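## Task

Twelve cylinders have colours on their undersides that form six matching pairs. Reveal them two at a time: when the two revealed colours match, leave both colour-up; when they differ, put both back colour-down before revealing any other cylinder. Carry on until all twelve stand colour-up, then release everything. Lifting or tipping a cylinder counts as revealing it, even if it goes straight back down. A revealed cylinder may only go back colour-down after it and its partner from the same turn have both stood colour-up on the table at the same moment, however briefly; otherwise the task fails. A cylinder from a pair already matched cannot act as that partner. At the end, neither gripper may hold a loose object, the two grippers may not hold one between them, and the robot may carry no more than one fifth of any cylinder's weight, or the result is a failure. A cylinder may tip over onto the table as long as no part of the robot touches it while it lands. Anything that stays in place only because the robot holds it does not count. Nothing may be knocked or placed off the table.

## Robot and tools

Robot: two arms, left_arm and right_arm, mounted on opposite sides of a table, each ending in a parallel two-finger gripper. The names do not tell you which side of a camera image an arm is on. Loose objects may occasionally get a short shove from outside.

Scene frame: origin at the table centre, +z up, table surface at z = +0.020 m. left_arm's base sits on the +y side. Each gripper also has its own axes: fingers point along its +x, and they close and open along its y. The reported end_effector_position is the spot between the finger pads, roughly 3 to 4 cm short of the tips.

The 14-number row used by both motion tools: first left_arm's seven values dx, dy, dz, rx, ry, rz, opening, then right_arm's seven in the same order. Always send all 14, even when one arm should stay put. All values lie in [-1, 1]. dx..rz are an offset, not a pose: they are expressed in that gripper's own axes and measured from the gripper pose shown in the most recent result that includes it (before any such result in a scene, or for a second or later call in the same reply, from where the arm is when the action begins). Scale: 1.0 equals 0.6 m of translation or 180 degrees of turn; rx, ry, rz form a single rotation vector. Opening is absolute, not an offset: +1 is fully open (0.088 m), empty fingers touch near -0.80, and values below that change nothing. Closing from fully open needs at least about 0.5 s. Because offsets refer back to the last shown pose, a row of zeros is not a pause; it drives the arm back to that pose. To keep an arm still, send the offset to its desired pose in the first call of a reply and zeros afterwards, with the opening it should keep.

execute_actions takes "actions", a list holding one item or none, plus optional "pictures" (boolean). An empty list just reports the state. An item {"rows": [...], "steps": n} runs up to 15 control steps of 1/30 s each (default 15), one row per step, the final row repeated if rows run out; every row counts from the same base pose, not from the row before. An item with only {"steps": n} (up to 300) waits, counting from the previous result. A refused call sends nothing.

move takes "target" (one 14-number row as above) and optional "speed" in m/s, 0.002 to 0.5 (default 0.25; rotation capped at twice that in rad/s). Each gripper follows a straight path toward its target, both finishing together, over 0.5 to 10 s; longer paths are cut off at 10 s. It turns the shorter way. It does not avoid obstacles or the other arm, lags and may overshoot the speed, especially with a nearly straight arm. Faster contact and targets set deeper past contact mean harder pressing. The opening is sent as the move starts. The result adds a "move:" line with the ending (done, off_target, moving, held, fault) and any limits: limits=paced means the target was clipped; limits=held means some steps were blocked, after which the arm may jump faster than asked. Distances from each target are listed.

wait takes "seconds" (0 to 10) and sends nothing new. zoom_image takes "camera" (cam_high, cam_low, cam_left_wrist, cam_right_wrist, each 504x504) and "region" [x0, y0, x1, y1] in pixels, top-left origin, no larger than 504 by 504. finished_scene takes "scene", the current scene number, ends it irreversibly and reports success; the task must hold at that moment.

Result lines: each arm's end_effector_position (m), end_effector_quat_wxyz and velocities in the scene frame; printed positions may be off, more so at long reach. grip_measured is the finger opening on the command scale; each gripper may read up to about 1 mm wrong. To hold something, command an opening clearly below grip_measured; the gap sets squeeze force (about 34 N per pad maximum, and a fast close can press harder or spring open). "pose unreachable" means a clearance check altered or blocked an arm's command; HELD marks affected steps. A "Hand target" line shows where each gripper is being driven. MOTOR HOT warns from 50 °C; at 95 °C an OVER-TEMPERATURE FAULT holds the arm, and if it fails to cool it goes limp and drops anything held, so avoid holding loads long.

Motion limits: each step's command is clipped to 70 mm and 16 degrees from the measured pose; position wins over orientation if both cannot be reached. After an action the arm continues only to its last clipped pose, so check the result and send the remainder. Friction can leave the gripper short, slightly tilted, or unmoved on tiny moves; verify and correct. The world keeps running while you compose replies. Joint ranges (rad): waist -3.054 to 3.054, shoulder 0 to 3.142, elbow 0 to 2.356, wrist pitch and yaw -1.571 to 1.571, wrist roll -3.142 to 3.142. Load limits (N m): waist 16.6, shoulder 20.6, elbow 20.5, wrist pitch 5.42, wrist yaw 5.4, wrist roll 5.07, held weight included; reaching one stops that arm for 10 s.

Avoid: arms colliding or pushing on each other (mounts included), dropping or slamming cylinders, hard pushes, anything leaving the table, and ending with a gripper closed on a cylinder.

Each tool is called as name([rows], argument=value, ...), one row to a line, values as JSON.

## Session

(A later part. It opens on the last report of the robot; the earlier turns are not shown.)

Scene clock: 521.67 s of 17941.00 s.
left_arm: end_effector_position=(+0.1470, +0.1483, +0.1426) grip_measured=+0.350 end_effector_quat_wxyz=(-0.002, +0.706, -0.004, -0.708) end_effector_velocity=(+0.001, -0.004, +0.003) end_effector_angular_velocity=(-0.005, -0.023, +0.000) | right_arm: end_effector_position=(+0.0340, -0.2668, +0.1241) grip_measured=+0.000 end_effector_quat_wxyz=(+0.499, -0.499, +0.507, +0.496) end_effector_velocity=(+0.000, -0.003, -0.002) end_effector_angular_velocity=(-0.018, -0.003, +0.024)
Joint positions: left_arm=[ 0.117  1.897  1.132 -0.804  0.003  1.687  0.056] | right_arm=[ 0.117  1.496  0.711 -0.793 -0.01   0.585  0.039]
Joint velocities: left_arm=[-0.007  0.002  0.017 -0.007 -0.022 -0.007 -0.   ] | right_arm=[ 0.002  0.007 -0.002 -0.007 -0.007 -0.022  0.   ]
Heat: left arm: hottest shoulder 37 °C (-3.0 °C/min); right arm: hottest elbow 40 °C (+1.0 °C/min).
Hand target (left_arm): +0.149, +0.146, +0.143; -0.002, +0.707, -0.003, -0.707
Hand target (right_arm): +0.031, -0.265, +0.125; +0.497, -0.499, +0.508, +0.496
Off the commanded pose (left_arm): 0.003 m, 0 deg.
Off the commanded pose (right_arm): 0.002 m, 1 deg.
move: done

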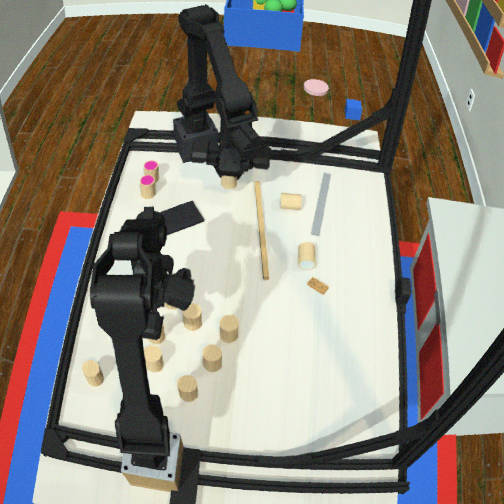

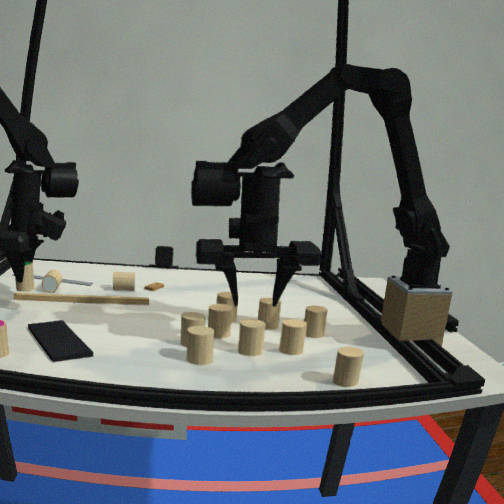

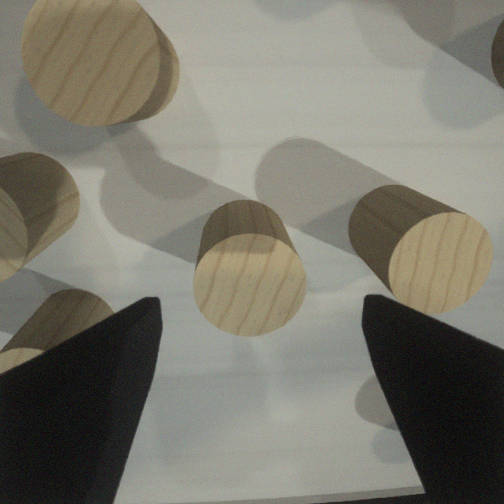

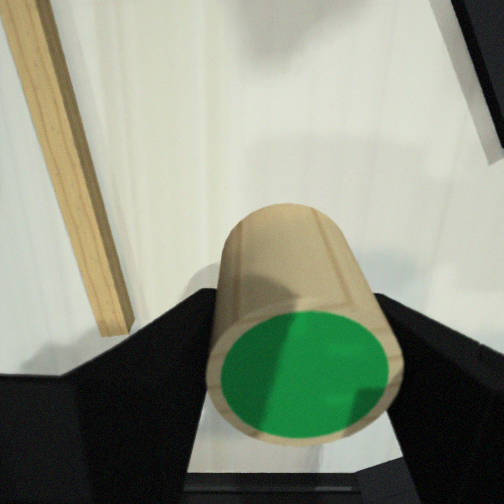

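move(target=[0.11,0.002,-0.005,0,0,-0.002,0.35,0.086,0,0,0,0,0,-0.4], speed=0.1)

execute_actions([
  {"rows":[[0,0,0,0,0,0,-0.4,0,0,0,0,0,0,0.45]],"steps":7},
], pictures=false)

execute_actions([
  {"rows":[[-0.012,0.003,0,0,0,0,-0.4,-0.015,0,0,0,0,0,0.45],[-0.024,0.006,0,0,0,0,-0.4,-0.03,0,0,0,0,0,0.45],[-0.036,0.008,0,0,0,0,-0.4,-0.045,0,0,0,0,0,0.45],[-0.05,0.008,0,0,0,0,-0.4,-0.06,0,0,0,0,0,0.45],[-0.065,0.008,0,0,0,0,-0.4,-0.075,0,0,0,0,0,0.45],[-0.08,0.008,0,0,0,0,-0.4,-0.09,0,0,0,0,0,0.45],[-0.1,0.008,0,0,0,0,-0.4,-0.105,0,0,0,0,0,0.45],[-0.12,0.008,0,0,0,0,-0.4,-0.12,0,0,0,0,0,0.45]],"steps":10},
], pictures=false)

move(target=[-0.297,0.19,0.045,0,0,0.501,-0.4,-0.29,-0.155,0.262,0,-0.501,0,0.5], speed=0.4)

execute_actions([
  {"rows":[[0,0,0,0,0,0,-0.4,0,0,0,0,0,0,0.5]],"steps":2},
], pictures=false)

Scene clock: 534.70 s of 17941.00 s.
left_arm: end_effector_position=(+0.1492, +0.1445, +0.0795) grip_measured=+0.350 end_effector_quat_wxyz=(-0.001, +0.706, -0.005, -0.708) end_effector_velocity=(-0.002, -0.001, +0.000) end_effector_angular_velocity=(-0.008, +0.006, +0.005) | right_arm: end_effector_position=(+0.0331, -0.2659, +0.0784) grip_measured=-0.001 end_effector_quat_wxyz=(+0.499, -0.496, +0.506, +0.499) end_effector_velocity=(-0.001, +0.001, -0.002) end_effector_angular_velocity=(+0.006, +0.013, +0.005)
Joint positions: left_arm=[ 0.122  2.054  1.059 -0.57   0.003  1.693  0.056] | right_arm=[ 0.118  1.63   0.613 -0.553 -0.011  0.586  0.039]
Joint velocities: left_arm=[-0.002 -0.002 -0.002  0.007  0.007 -0.007 -0.   ] | right_arm=[-0.002  0.002 -0.007  0.022 -0.007 -0.007 -0.   ]
Heat: left arm: hottest shoulder 37 °C (-2.0 °C/min); right arm: hottest elbow 39 °C (-1.0 °C/min).
Hand target (left_arm): +0.150, +0.147, +0.076; -0.004, +0.706, -0.002, -0.708
Hand target (right_arm): +0.034, -0.267, +0.073; +0.499, -0.499, +0.507, +0.496
Off the commanded pose (left_arm): 0.004 m, 1 deg.
Off the commanded pose (right_arm): 0.006 m, 0 deg.
move: done

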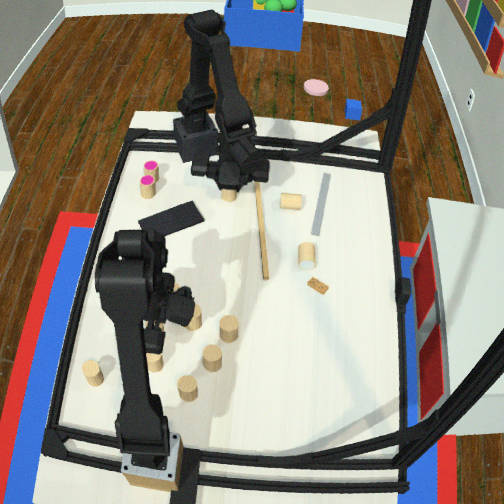

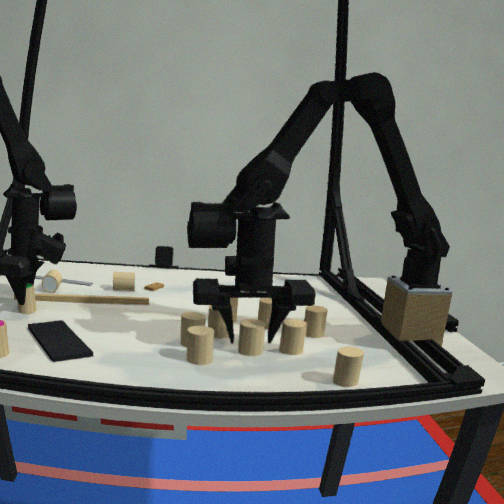

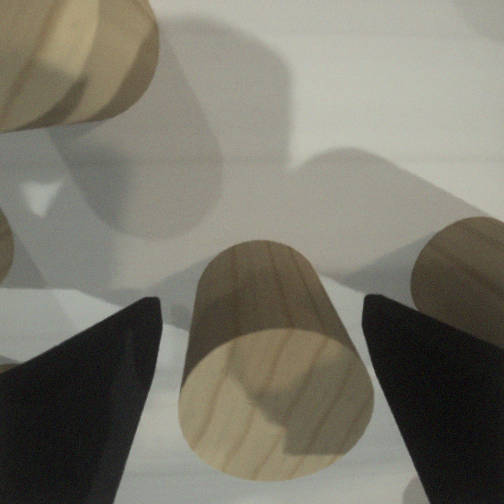

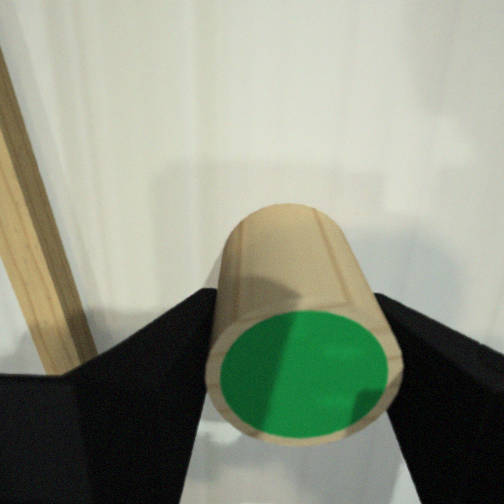

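Scene clock: 534.93 s of 17941.00 s.
left_arm: end_effector_position=(+0.1493, +0.1446, +0.0795) grip_measured=+0.015 end_effector_quat_wxyz=(-0.001, +0.707, -0.005, -0.708) end_effector_velocity=(-0.003, +0.008, +0.002) end_effector_angular_velocity=(+0.031, +0.011, +0.020) | right_arm: end_effector_position=(+0.0327, -0.2654, +0.0784) grip_measured=+0.400 end_effector_quat_wxyz=(+0.499, -0.495, +0.506, +0.500) end_effector_velocity=(+0.002, -0.004, -0.001) end_effector_angular_velocity=(-0.014, -0.000, +0.005)
Joint positions: left_arm=[ 0.122  2.054  1.059 -0.571  0.002  1.693  0.04 ] | right_arm=[ 0.118  1.63   0.613 -0.55  -0.011  0.586  0.059]
Joint velocities: left_arm=[-0.002 -0.007 -0.002 -0.037  0.007 -0.022 -0.   ] | right_arm=[-0.002 -0.002 -0.007 -0.007 -0.007 -0.007  0.087]
Heat: left arm: hottest shoulder 37 °C (-2.0 °C/min); right arm: hottest elbow 39 °C (-1.0 °C/min).
Hand target (left_arm): +0.149, +0.145, +0.080; -0.001, +0.707, -0.005, -0.708
Hand target (right_arm): +0.033, -0.266, +0.078; +0.499, -0.496, +0.507, +0.499
Off the commanded pose (left_arm): 0.000 m, 0 deg.
Off the commanded pose (right_arm): 0.001 m, 0 deg.
Steps of this call (steps 1 to 7: all 7 steps of this action). Readings (end_effector_position):
1: left_arm (+0.1493, +0.1444, +0.0795) | right_arm (+0.0331, -0.2659, +0.0784)
2: left_arm (+0.1492, +0.1445, +0.0795) | right_arm (+0.0331, -0.2660, +0.0784)
4: left_arm (+0.1493, +0.1446, +0.0795) | right_arm (+0.0324, -0.2648, +0.0784)
7: the state above

Scene clock: 535.27 s of 17941.00 s.
left_arm: end_effector_position=(+0.1492, +0.1454, +0.1302) grip_measured=+0.015 end_effector_quat_wxyz=(-0.008, +0.706, +0.002, -0.708) end_effector_velocity=(+0.008, -0.082, +0.234) end_effector_angular_velocity=(-0.385, -0.051, +0.015) | right_arm: end_effector_position=(+0.0337, -0.2669, +0.1321) grip_measured=+0.447 end_effector_quat_wxyz=(+0.499, -0.498, +0.507, +0.496) end_effector_velocity=(-0.030, +0.042, +0.186) end_effector_angular_velocity=(+0.203, +0.158, +0.005)
Joint positions: left_arm=[ 0.122  1.944  1.143 -0.784  0.002  1.693  0.04 ] | right_arm=[ 0.118  1.477  0.731 -0.83  -0.011  0.586  0.061]
Joint velocities: left_arm=[-0.007 -0.491  0.388 -0.491 -0.007 -0.022 -0.   ] | right_arm=[-0.002 -0.432  0.462 -0.637 -0.022 -0.007  0.001]
Heat: left arm: hottest shoulder 37 °C (-2.0 °C/min); right arm: hottest elbow 39 °C (-1.0 °C/min).
Hand target (left_arm): +0.149, +0.141, +0.150; -0.001, +0.707, -0.006, -0.708
Hand target (right_arm): +0.033, -0.265, +0.148; +0.499, -0.494, +0.506, +0.500
Off the commanded pose (left_arm): 0.022 m, 1 deg.
Off the commanded pose (right_arm): 0.018 m, 1 deg.
Steps of this call (steps 1 to 10: all 10 steps of this action). Readings (end_effector_position):
1: left_arm (+0.1493, +0.1450, +0.0796) | right_arm (+0.0332, -0.2661, +0.0789)
2: left_arm (+0.1491, +0.1462, +0.0805) | right_arm (+0.0346, -0.2682, +0.0808)
4: left_arm (+0.1488, +0.1492, +0.0858) | right_arm (+0.0371, -0.2722, +0.0886)
8: left_arm (+0.1488, +0.1488, +0.1133) | right_arm (+0.0354, -0.2694, +0.1178)
10: the state above

Scene clock: 538.20 s of 17941.00 s.
left_arm: end_effector_position=(+0.1222, +0.0282, +0.3275) grip_measured=+0.013 end_effector_quat_wxyz=(+0.498, +0.496, -0.503, -0.503) end_effector_velocity=(-0.002, +0.000, -0.000) end_effector_angular_velocity=(-0.002, +0.007, -0.000) | right_arm: end_effector_position=(+0.1271, -0.1091, +0.3229) grip_measured=+0.500 end_effector_quat_wxyz=(+0.707, +0.002, -0.002, +0.707) end_effector_velocity=(+0.001, -0.000, -0.006) end_effector_angular_velocity=(-0.012, -0.009, -0.000)
Joint positions: left_arm=[0.048 1.648 0.651 0.999 0.053 1.569 0.04 ] | right_arm=[-0.326  1.101  0.349  0.758  0.13  -0.     0.064]
Joint velocities: left_arm=[-0.007  0.002 -0.002  0.007 -0.007 -0.007  0.   ] | right_arm=[-0.007  0.007 -0.012  0.007 -0.007 -0.007 -0.   ]
Heat: left arm: hottest shoulder 37 °C (-2.0 °C/min); right arm: hottest elbow 39 °C (-1.0 °C/min).
Hand target (left_arm): +0.121, +0.029, +0.324; +0.497, +0.496, -0.502, -0.505
Hand target (right_arm): +0.128, -0.109, +0.316; +0.706, -0.005, +0.002, +0.708
Off the commanded pose (left_arm): 0.004 m, 0 deg.
Off the commanded pose (right_arm): 0.009 m, 1 deg.
move: off_target (right_arm)

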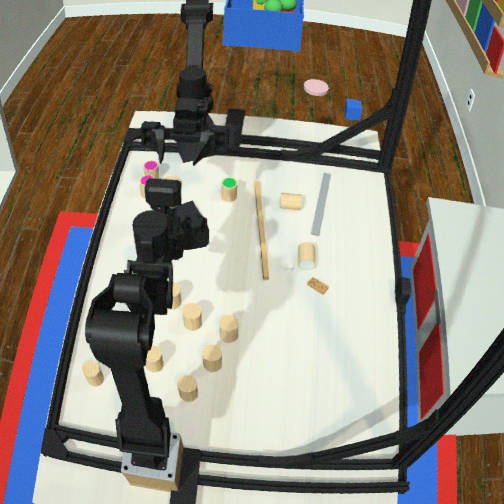

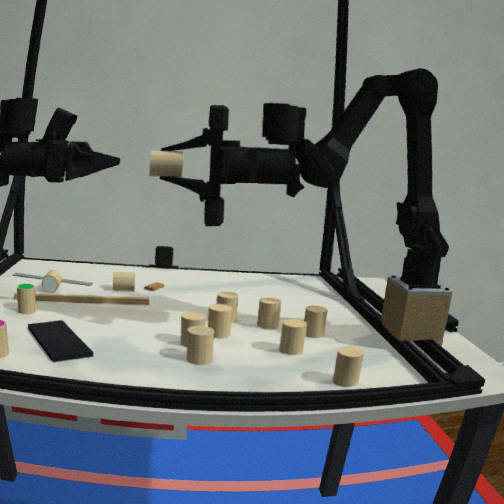

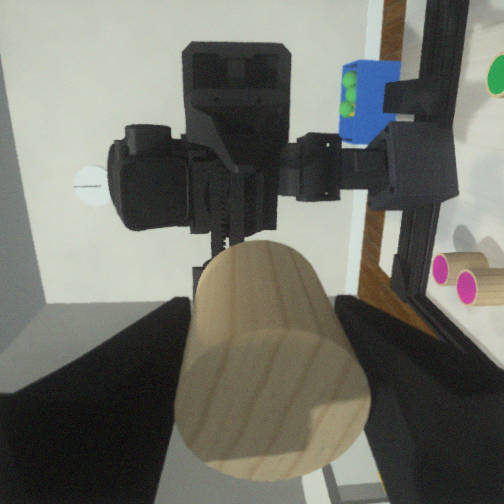

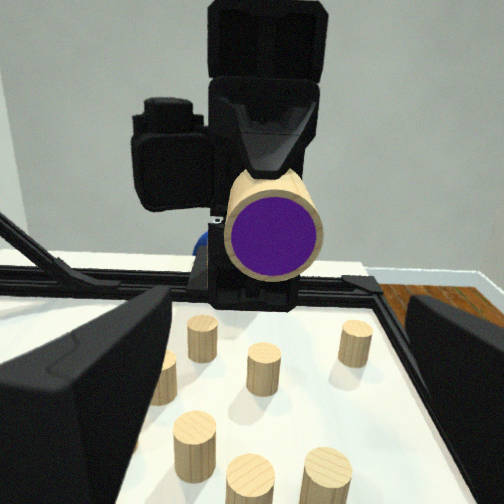

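Scene clock: 538.27 s of 17941.00 s.
left_arm: end_effector_position=(+0.1222, +0.0282, +0.3275) grip_measured=+0.013 end_effector_quat_wxyz=(+0.498, +0.496, -0.504, -0.503) end_effector_velocity=(+0.002, +0.001, -0.008) end_effector_angular_velocity=(+0.037, +0.023, +0.010) | right_arm: end_effector_position=(+0.1271, -0.1091, +0.3229) grip_measured=+0.500 end_effector_quat_wxyz=(+0.707, +0.002, -0.002, +0.707) end_effector_velocity=(-0.000, -0.000, -0.005) end_effector_angular_velocity=(-0.022, +0.004, +0.005)
Joint positions: left_arm=[0.048 1.648 0.651 0.999 0.053 1.569 0.04 ] | right_arm=[-0.326  1.102  0.349  0.758  0.13  -0.     0.064]
Joint velocities: left_arm=[ 0.002 -0.002 -0.002 -0.037 -0.007 -0.022 -0.   ] | right_arm=[-0.002 -0.002 -0.002 -0.022 -0.007  0.007 -0.   ]
Heat: left arm: hottest shoulder 37 °C (-2.0 °C/min); right arm: hottest elbow 39 °C (-1.0 °C/min).
Hand target (left_arm): +0.122, +0.028, +0.328; +0.498, +0.496, -0.504, -0.503
Hand target (right_arm): +0.127, -0.109, +0.323; +0.707, +0.002, -0.002, +0.707
Off the commanded pose (left_arm): 0.000 m, 0 deg.
Off the commanded pose (right_arm): 0.000 m, 0 deg.
Steps of this call (steps 1 to 2: all 2 steps of this action). Readings (end_effector_position):
1: left_arm (+0.1222, +0.0282, +0.3275) | right_arm (+0.1271, -0.1091, +0.3229)
2: the state above

move(target=[0,0.001,0,0,0,0,-0.4,0.148,0.001,0.002,0,0,0,0.5], speed=0.14)

execute_actions([
  {"rows":[[0,0,0,0,0,0,-0.4,0,0,0,0,0,0,-0.4]],"steps":7},
], pictures=false)

execute_actions([
  {"rows":[[0,0,0,0,0,0,0.6,0,0,0,0,0,0,-0.4],[0,0,0,0,0,0,0.6,0,0,0,0,0,0,-0.4],[0,0,0,0,0,0,0.6,0,0,0,0,0,0,-0.4],[-0.01,0,0,0,0,0,0.6,-0.01,0,0,0,0,0,-0.4],[-0.02,0,0,0,0,0,0.6,-0.02,0,0,0,0,0,-0.4],[-0.03,0,0,0,0,0,0.6,-0.03,0,0,0,0,0,-0.4],[-0.04,0,0,0,0,0,0.6,-0.04,0,0,0,0,0,-0.4],[-0.05,0,0,0,0,0,0.6,-0.05,0,0,0,0,0,-0.4]],"steps":8},
], pictures=false)

move(target=[-0.045,0.008,-0.002,0,0,0.002,0.6,-0.182,0.15,-0.332,0,0.5,0,-0.4], speed=0.4)

move(target=[0,0.002,0,0,0,0,0.6,0.075,0,0,0,0,0,-0.4], speed=0.08)

execute_actions([
  {"rows":[[0,0,0,0,0,0,0.6,0,0,0,0,0,0,0.45]],"steps":7},
], pictures=false)

execute_actions([
  {"rows":[[0,0,0,0,0,0,0.6,-0.012,0,0,0,0,0,0.45],[0,0,0,0,0,0,0.6,-0.025,0,0,0,0,0,0.45],[0,0,0,0,0,0,0.6,-0.04,0,0,0,0,0,0.45],[0,0,0,0,0,0,0.6,-0.055,0,0,0,0,0,0.45],[0,0,0,0,0,0,0.6,-0.07,0,0,0,0,0,0.45],[0,0,0,0,0,0,0.6,-0.085,0,0,0,0,0,0.45],[0,0,0,0,0,0,0.6,-0.1,0,0,0,0,0,0.45]],"steps":9},
], pictures=false)

move(target=[0,0.002,0,0,0,0,0.6,0,0.006,-0.18,0,0,0,0.5], speed=0.3)

Scene clock: 556.83 s of 17941.00 s.
left_arm: end_effector_position=(+0.1222, +0.0283, +0.3263) grip_measured=+0.010 end_effector_quat_wxyz=(+0.497, +0.497, -0.502, -0.504) end_effector_velocity=(+0.004, +0.000, -0.007) end_effector_angular_velocity=(+0.027, +0.008, +0.034) | right_arm: end_effector_position=(+0.1269, -0.0237, +0.3236) grip_measured=+0.500 end_effector_quat_wxyz=(+0.707, +0.001, -0.001, +0.707) end_effector_velocity=(+0.002, +0.001, -0.004) end_effector_angular_velocity=(-0.012, -0.008, -0.000)
Joint positions: left_arm=[0.048 1.649 0.651 0.996 0.053 1.569 0.039] | right_arm=[-0.365  1.506  0.627  0.882  0.092 -0.     0.064]
Joint velocities: left_arm=[-0.002  0.002 -0.002 -0.022 -0.037 -0.007 -0.   ] | right_arm=[-0.007  0.007  0.002 -0.007 -0.007 -0.007 -0.   ]
Heat: left arm: hottest shoulder 36 °C (-2.0 °C/min); right arm: hottest elbow 40 °C (+1.0 °C/min).
Hand target (left_arm): +0.122, +0.028, +0.328; +0.498, +0.496, -0.504, -0.503
Hand target (right_arm): +0.127, -0.020, +0.325; +0.707, +0.002, -0.002, +0.707
Off the commanded pose (left_arm): 0.002 m, 0 deg.
Off the commanded pose (right_arm): 0.004 m, 0 deg.
move: done

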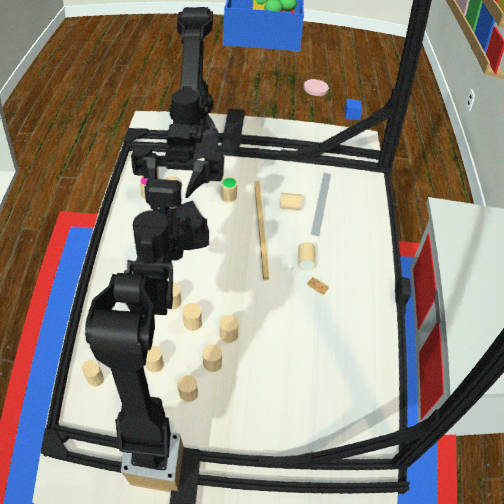

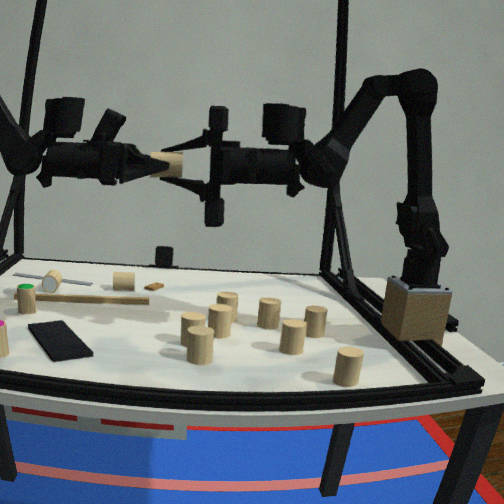

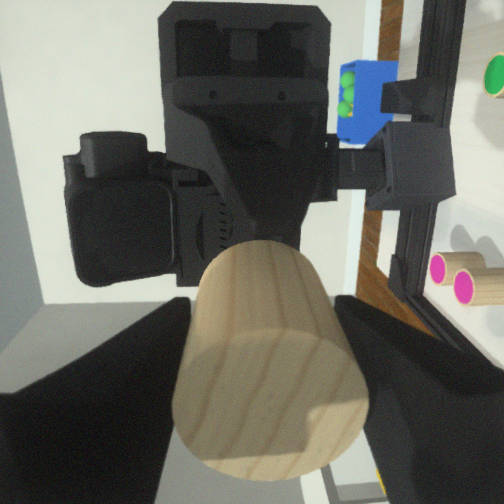

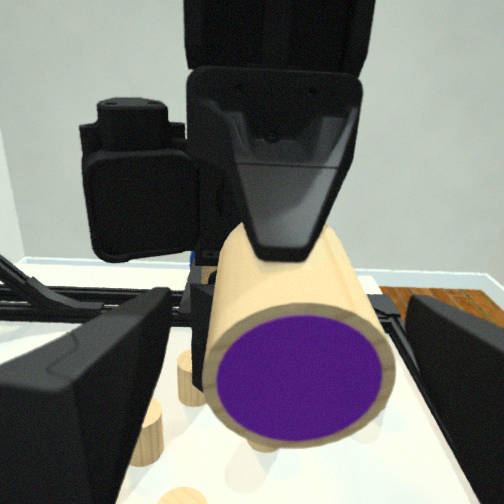

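Scene clock: 557.07 s of 17941.00 s.
left_arm: end_effector_position=(+0.1225, +0.0283, +0.3263) grip_measured=+0.010 end_effector_quat_wxyz=(+0.497, +0.497, -0.502, -0.504) end_effector_velocity=(+0.002, +0.002, -0.004) end_effector_angular_velocity=(+0.012, +0.008, +0.010) | right_arm: end_effector_position=(+0.1264, -0.0238, +0.3236) grip_measured=+0.000 end_effector_quat_wxyz=(+0.707, +0.001, -0.001, +0.708) end_effector_velocity=(-0.000, -0.001, +0.002) end_effector_angular_velocity=(+0.007, -0.007, +0.005)
Joint positions: left_arm=[0.049 1.649 0.651 0.996 0.052 1.569 0.039] | right_arm=[-0.365  1.506  0.627  0.882  0.091 -0.     0.039]
Joint velocities: left_arm=[ 0.002 -0.002 -0.007 -0.007 -0.007 -0.007 -0.   ] | right_arm=[-0.002 -0.002 -0.002  0.007 -0.007 -0.007  0.   ]
Heat: left arm: hottest shoulder 36 °C (-2.0 °C/min); right arm: hottest elbow 40 °C (+1.0 °C/min).
Hand target (left_arm): +0.122, +0.028, +0.326; +0.497, +0.497, -0.502, -0.504
Hand target (right_arm): +0.127, -0.024, +0.324; +0.707, +0.001, -0.001, +0.707
Off the commanded pose (left_arm): 0.000 m, 0 deg.
Off the commanded pose (right_arm): 0.000 m, 0 deg.
Steps of this call (steps 1 to 7: all 7 steps of this action). Readings (end_effector_position):
1: left_arm (+0.1222, +0.0283, +0.3263) | right_arm (+0.1269, -0.0237, +0.3236)
2: left_arm (+0.1222, +0.0283, +0.3263) | right_arm (+0.1269, -0.0237, +0.3236)
4: left_arm (+0.1222, +0.0283, +0.3263) | right_arm (+0.1269, -0.0237, +0.3236)
7: the state above

Scene clock: 557.33 s of 17941.00 s.
left_arm: end_effector_position=(+0.1221, +0.0414, +0.3238) grip_measured=+0.538 end_effector_quat_wxyz=(+0.495, +0.499, -0.500, -0.506) end_effector_velocity=(-0.002, +0.144, -0.017) end_effector_angular_velocity=(+0.051, +0.009, +0.015) | right_arm: end_effector_position=(+0.1268, -0.0360, +0.3191) grip_measured=+0.000 end_effector_quat_wxyz=(+0.706, -0.003, +0.002, +0.708) end_effector_velocity=(-0.000, -0.139, -0.025) end_effector_angular_velocity=(-0.061, +0.001, -0.000)
Joint positions: left_arm=[0.049 1.604 0.598 0.997 0.052 1.569 0.065] | right_arm=[-0.362  1.462  0.579  0.875  0.093 -0.     0.039]
Joint velocities: left_arm=[ 0.007 -0.505 -0.564  0.007 -0.007 -0.007  0.173] | right_arm=[ 0.051 -0.54  -0.52  -0.081  0.051  0.007  0.   ]
Heat: left arm: hottest shoulder 36 °C (-2.0 °C/min); right arm: hottest elbow 40 °C (+1.0 °C/min).
Hand target (left_arm): +0.123, +0.056, +0.326; +0.497, +0.497, -0.502, -0.504
Hand target (right_arm): +0.126, -0.051, +0.323; +0.707, +0.002, -0.001, +0.708
Off the commanded pose (left_arm): 0.017 m, 0 deg.
Off the commanded pose (right_arm): 0.018 m, 1 deg.
Steps of this call (steps 1 to 8: all 8 steps of this action). Readings (end_effector_position):
1: left_arm (+0.1225, +0.0283, +0.3263) | right_arm (+0.1264, -0.0238, +0.3236)
2: left_arm (+0.1225, +0.0283, +0.3263) | right_arm (+0.1264, -0.0238, +0.3236)
4: left_arm (+0.1225, +0.0286, +0.3260) | right_arm (+0.1264, -0.0239, +0.3232)
8: the state above

Scene clock: 560.27 s of 17941.00 s.
left_arm: end_effector_position=(+0.1229, +0.0780, +0.3299) grip_measured=+0.600 end_effector_quat_wxyz=(+0.498, +0.497, -0.503, -0.503) end_effector_velocity=(-0.004, -0.000, +0.000) end_effector_angular_velocity=(+0.003, +0.007, -0.015) | right_arm: end_effector_position=(+0.0389, -0.1596, +0.1219) grip_measured=+0.000 end_effector_quat_wxyz=(+0.502, -0.497, +0.503, +0.498) end_effector_velocity=(+0.002, -0.006, -0.003) end_effector_angular_velocity=(-0.032, -0.005, +0.020)
Joint positions: left_arm=[0.058 1.445 0.471 0.974 0.061 1.569 0.068] | right_arm=[-0.083  1.834  1.078 -0.814 -0.002  0.384  0.039]
Joint velocities: left_arm=[-0.007 -0.002  0.002 -0.007  0.007 -0.007 -0.   ] | right_arm=[-0.002  0.007 -0.002 -0.022 -0.007 -0.022  0.   ]
Heat: left arm: hottest shoulder 36 °C (-2.0 °C/min); right arm: hottest elbow 40 °C (+1.0 °C/min).
Hand target (left_arm): +0.123, +0.080, +0.329; +0.497, +0.497, -0.502, -0.504
Hand target (right_arm): +0.037, -0.158, +0.120; +0.500, -0.498, +0.505, +0.497
Off the commanded pose (left_arm): 0.003 m, 0 deg.
Off the commanded pose (right_arm): 0.002 m, 1 deg.
move: done

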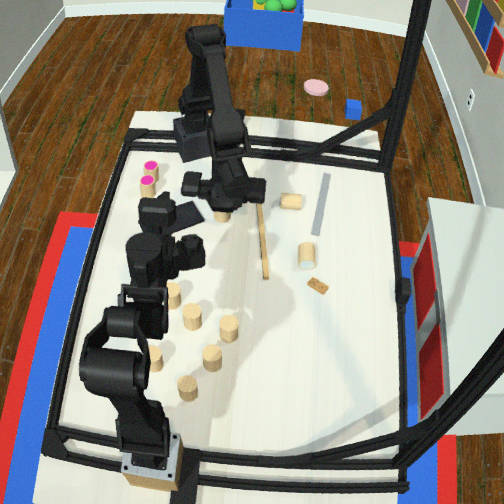

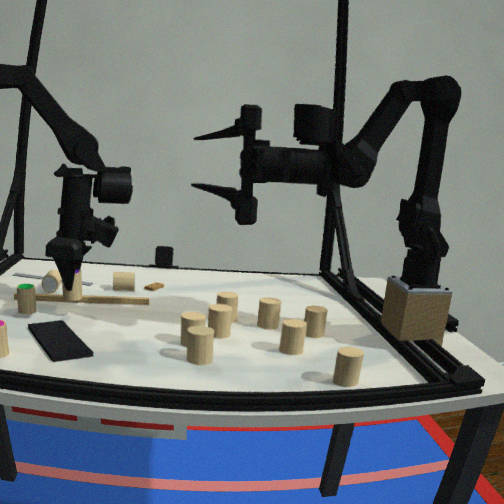

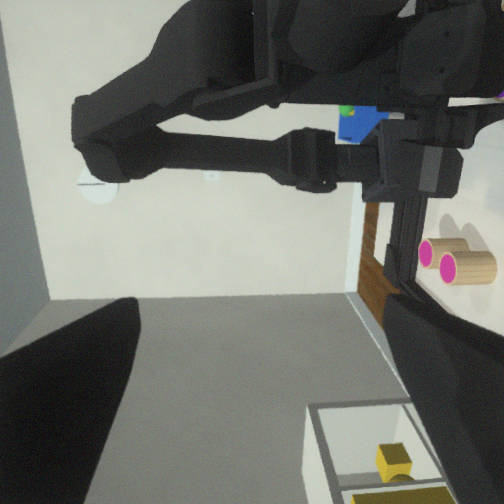

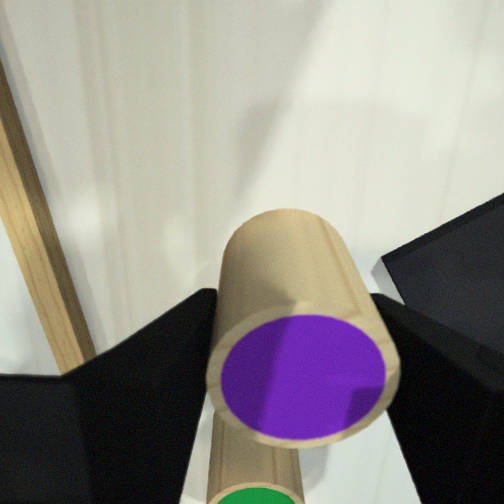

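Scene clock: 561.13 s of 17941.00 s.
left_arm: end_effector_position=(+0.1229, +0.0780, +0.3288) grip_measured=+0.600 end_effector_quat_wxyz=(+0.496, +0.498, -0.501, -0.505) end_effector_velocity=(+0.000, -0.001, -0.005) end_effector_angular_velocity=(+0.022, +0.008, +0.005) | right_arm: end_effector_position=(+0.0378, -0.1566, +0.0837) grip_measured=+0.000 end_effector_quat_wxyz=(+0.504, -0.492, +0.501, +0.503) end_effector_velocity=(+0.001, -0.005, +0.000) end_effector_angular_velocity=(-0.028, +0.012, +0.000)
Joint positions: left_arm=[0.058 1.444 0.471 0.969 0.061 1.569 0.068] | right_arm=[-0.083  1.917  1.009 -0.647 -0.002  0.384  0.039]
Joint velocities: left_arm=[-0.002  0.002  0.002 -0.022 -0.007 -0.007 -0.   ] | right_arm=[-0.007 -0.002 -0.002 -0.022 -0.022 -0.007 -0.   ]
Heat: left arm: hottest shoulder 36 °C (-2.0 °C/min); right arm: hottest elbow 40 °C (+1.0 °C/min).
Hand target (left_arm): +0.123, +0.078, +0.331; +0.498, +0.497, -0.503, -0.503
Hand target (right_arm): +0.039, -0.160, +0.077; +0.502, -0.497, +0.503, +0.498
Off the commanded pose (left_arm): 0.002 m, 0 deg.
Off the commanded pose (right_arm): 0.008 m, 1 deg.
move: done

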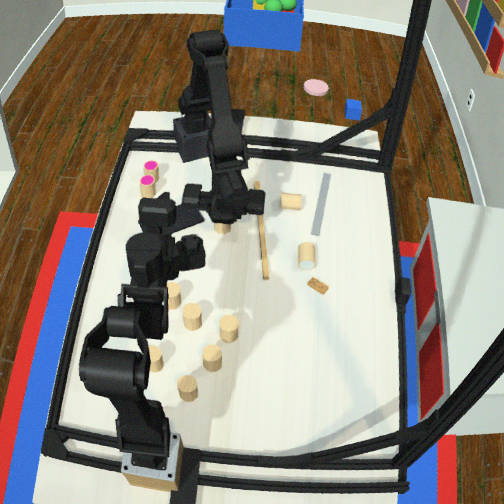

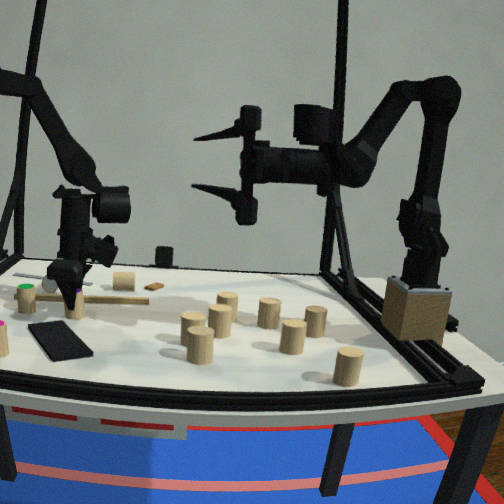

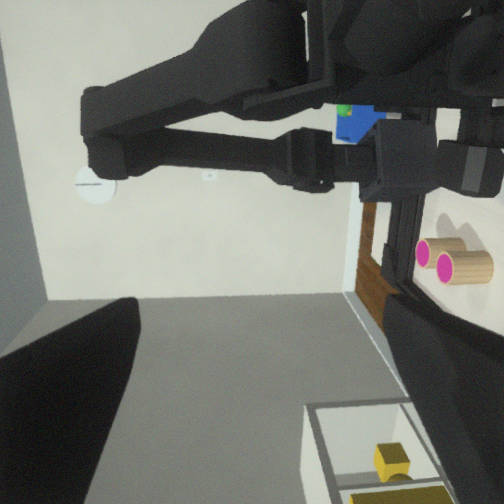

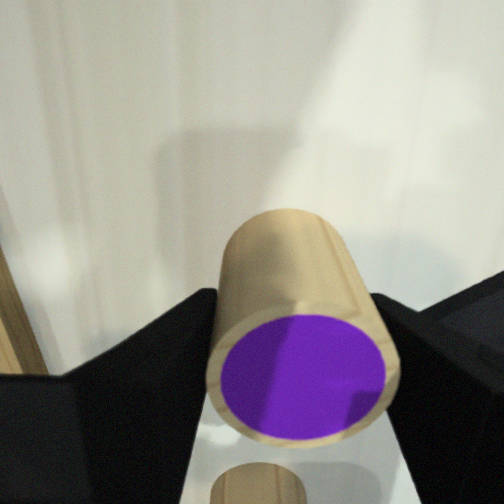

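Scene clock: 561.37 s of 17941.00 s.
left_arm: end_effector_position=(+0.1229, +0.0780, +0.3288) grip_measured=+0.600 end_effector_quat_wxyz=(+0.496, +0.498, -0.501, -0.505) end_effector_velocity=(-0.002, -0.000, +0.003) end_effector_angular_velocity=(-0.012, +0.007, +0.000) | right_arm: end_effector_position=(+0.0376, -0.1564, +0.0838) grip_measured=+0.399 end_effector_quat_wxyz=(+0.504, -0.491, +0.501, +0.503) end_effector_velocity=(-0.001, -0.004, +0.001) end_effector_angular_velocity=(-0.024, +0.014, -0.009)
Joint positions: left_arm=[0.058 1.444 0.471 0.969 0.061 1.569 0.068] | right_arm=[-0.083  1.917  1.009 -0.646 -0.003  0.384  0.059]
Joint velocities: left_arm=[-0.007 -0.002  0.002  0.007 -0.007 -0.007 -0.   ] | right_arm=[-0.002 -0.002  0.002 -0.022 -0.022  0.007  0.09 ]
Heat: left arm: hottest shoulder 36 °C (-2.0 °C/min); right arm: hottest elbow 40 °C (+1.0 °C/min).
Hand target (left_arm): +0.123, +0.078, +0.329; +0.496, +0.498, -0.501, -0.505
Hand target (right_arm): +0.038, -0.157, +0.084; +0.504, -0.492, +0.501, +0.503
Off the commanded pose (left_arm): 0.000 m, 0 deg.
Off the commanded pose (right_arm): 0.000 m, 0 deg.
Steps of this call (steps 1 to 7: all 7 steps of this action). Readings (end_effector_position):
1: left_arm (+0.1229, +0.0780, +0.3288) | right_arm (+0.0378, -0.1566, +0.0837)
2: left_arm (+0.1229, +0.0780, +0.3288) | right_arm (+0.0378, -0.1566, +0.0837)
4: left_arm (+0.1229, +0.0780, +0.3288) | right_arm (+0.0376, -0.1564, +0.0838)
7: the state above

Scene clock: 561.67 s of 17941.00 s.
left_arm: end_effector_position=(+0.1229, +0.0780, +0.3288) grip_measured=+0.600 end_effector_quat_wxyz=(+0.496, +0.498, -0.501, -0.505) end_effector_velocity=(-0.002, +0.002, -0.002) end_effector_angular_velocity=(+0.007, +0.008, -0.010) | right_arm: end_effector_position=(+0.0397, -0.1617, +0.1240) grip_measured=+0.446 end_effector_quat_wxyz=(+0.501, -0.499, +0.504, +0.496) end_effector_velocity=(-0.029, +0.066, +0.208) end_effector_angular_velocity=(+0.335, +0.155, +0.005)
Joint positions: left_arm=[0.058 1.444 0.471 0.969 0.061 1.569 0.068] | right_arm=[-0.083  1.827  1.078 -0.828 -0.003  0.384  0.061]
Joint velocities: left_arm=[-0.002 -0.007 -0.007 -0.007  0.007 -0.007 -0.   ] | right_arm=[-0.002 -0.427  0.388 -0.447 -0.022 -0.007  0.001]
Heat: left arm: hottest shoulder 36 °C (-2.0 °C/min); right arm: hottest elbow 40 °C (+1.0 °C/min).
Hand target (left_arm): +0.123, +0.078, +0.329; +0.496, +0.498, -0.501, -0.505
Hand target (right_arm): +0.038, -0.158, +0.143; +0.504, -0.491, +0.501, +0.504
Off the commanded pose (left_arm): 0.000 m, 0 deg.
Off the commanded pose (right_arm): 0.020 m, 1 deg.
Steps of this call (steps 1 to 9: all 9 steps of this action). Readings (end_effector_position):
1: left_arm (+0.1229, +0.0780, +0.3288) | right_arm (+0.0378, -0.1569, +0.0838)
2: left_arm (+0.1229, +0.0780, +0.3288) | right_arm (+0.0384, -0.1584, +0.0848)
4: left_arm (+0.1229, +0.0780, +0.3288) | right_arm (+0.0404, -0.1634, +0.0903)
8: left_arm (+0.1229, +0.0780, +0.3288) | right_arm (+0.0406, -0.1639, +0.1168)
9: the state above

Scene clock: 563.00 s of 17941.00 s.
left_arm: end_effector_position=(+0.1229, +0.0780, +0.3276) grip_measured=+0.600 end_effector_quat_wxyz=(+0.495, +0.499, -0.500, -0.506) end_effector_velocity=(-0.002, +0.000, -0.001) end_effector_angular_velocity=(+0.012, +0.008, -0.010) | right_arm: end_effector_position=(+0.0340, -0.2659, +0.1372) grip_measured=+0.500 end_effector_quat_wxyz=(+0.501, -0.497, +0.504, +0.498) end_effector_velocity=(+0.001, -0.003, +0.001) end_effector_angular_velocity=(+0.002, -0.007, +0.015)
Joint positions: left_arm=[0.058 1.444 0.471 0.963 0.061 1.569 0.068] | right_arm=[ 0.119  1.463  0.741 -0.848 -0.005  0.586  0.063]
Joint velocities: left_arm=[-0.002 -0.007  0.002 -0.022  0.007 -0.007 -0.   ] | right_arm=[ 0.007 -0.012 -0.007 -0.007  0.007 -0.007 -0.   ]
Heat: left arm: hottest shoulder 36 °C (-2.0 °C/min); right arm: hottest elbow 40 °C (+1.0 °C/min).
Hand target (left_arm): +0.123, +0.078, +0.330; +0.496, +0.498, -0.501, -0.505
Hand target (right_arm): +0.035, -0.268, +0.138; +0.501, -0.496, +0.504, +0.499
Off the commanded pose (left_arm): 0.002 m, 0 deg.
Off the commanded pose (right_arm): 0.002 m, 0 deg.
move: done

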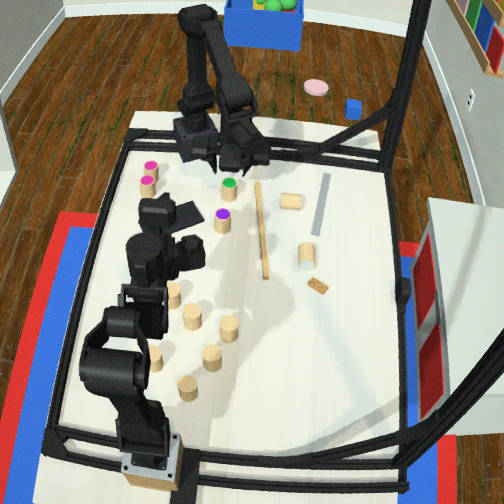

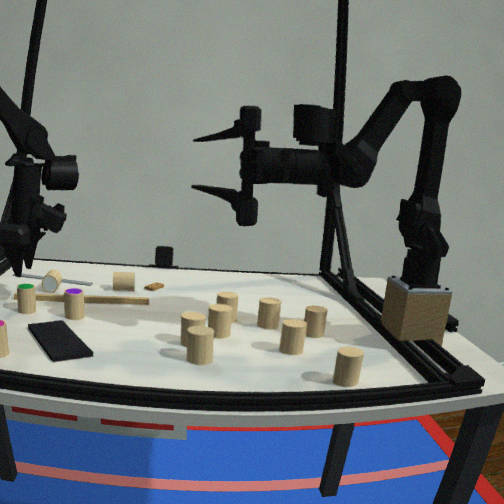

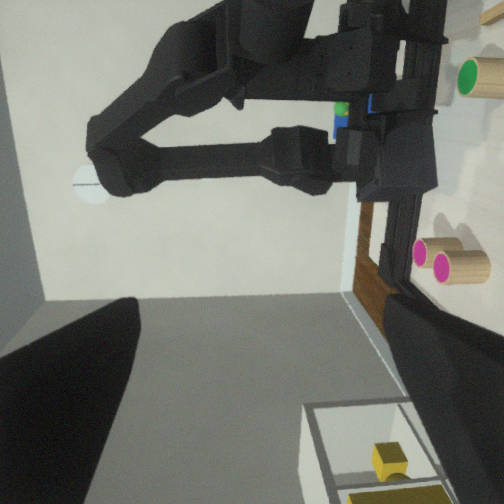

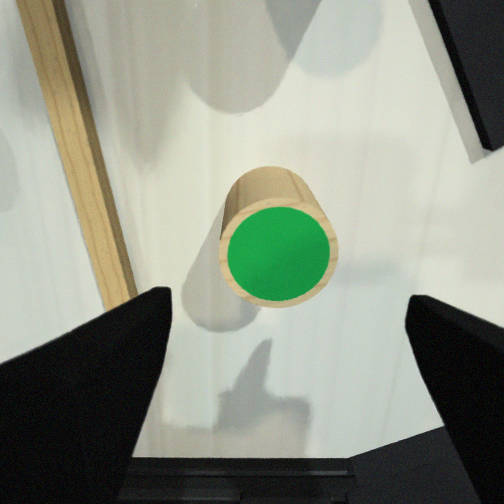

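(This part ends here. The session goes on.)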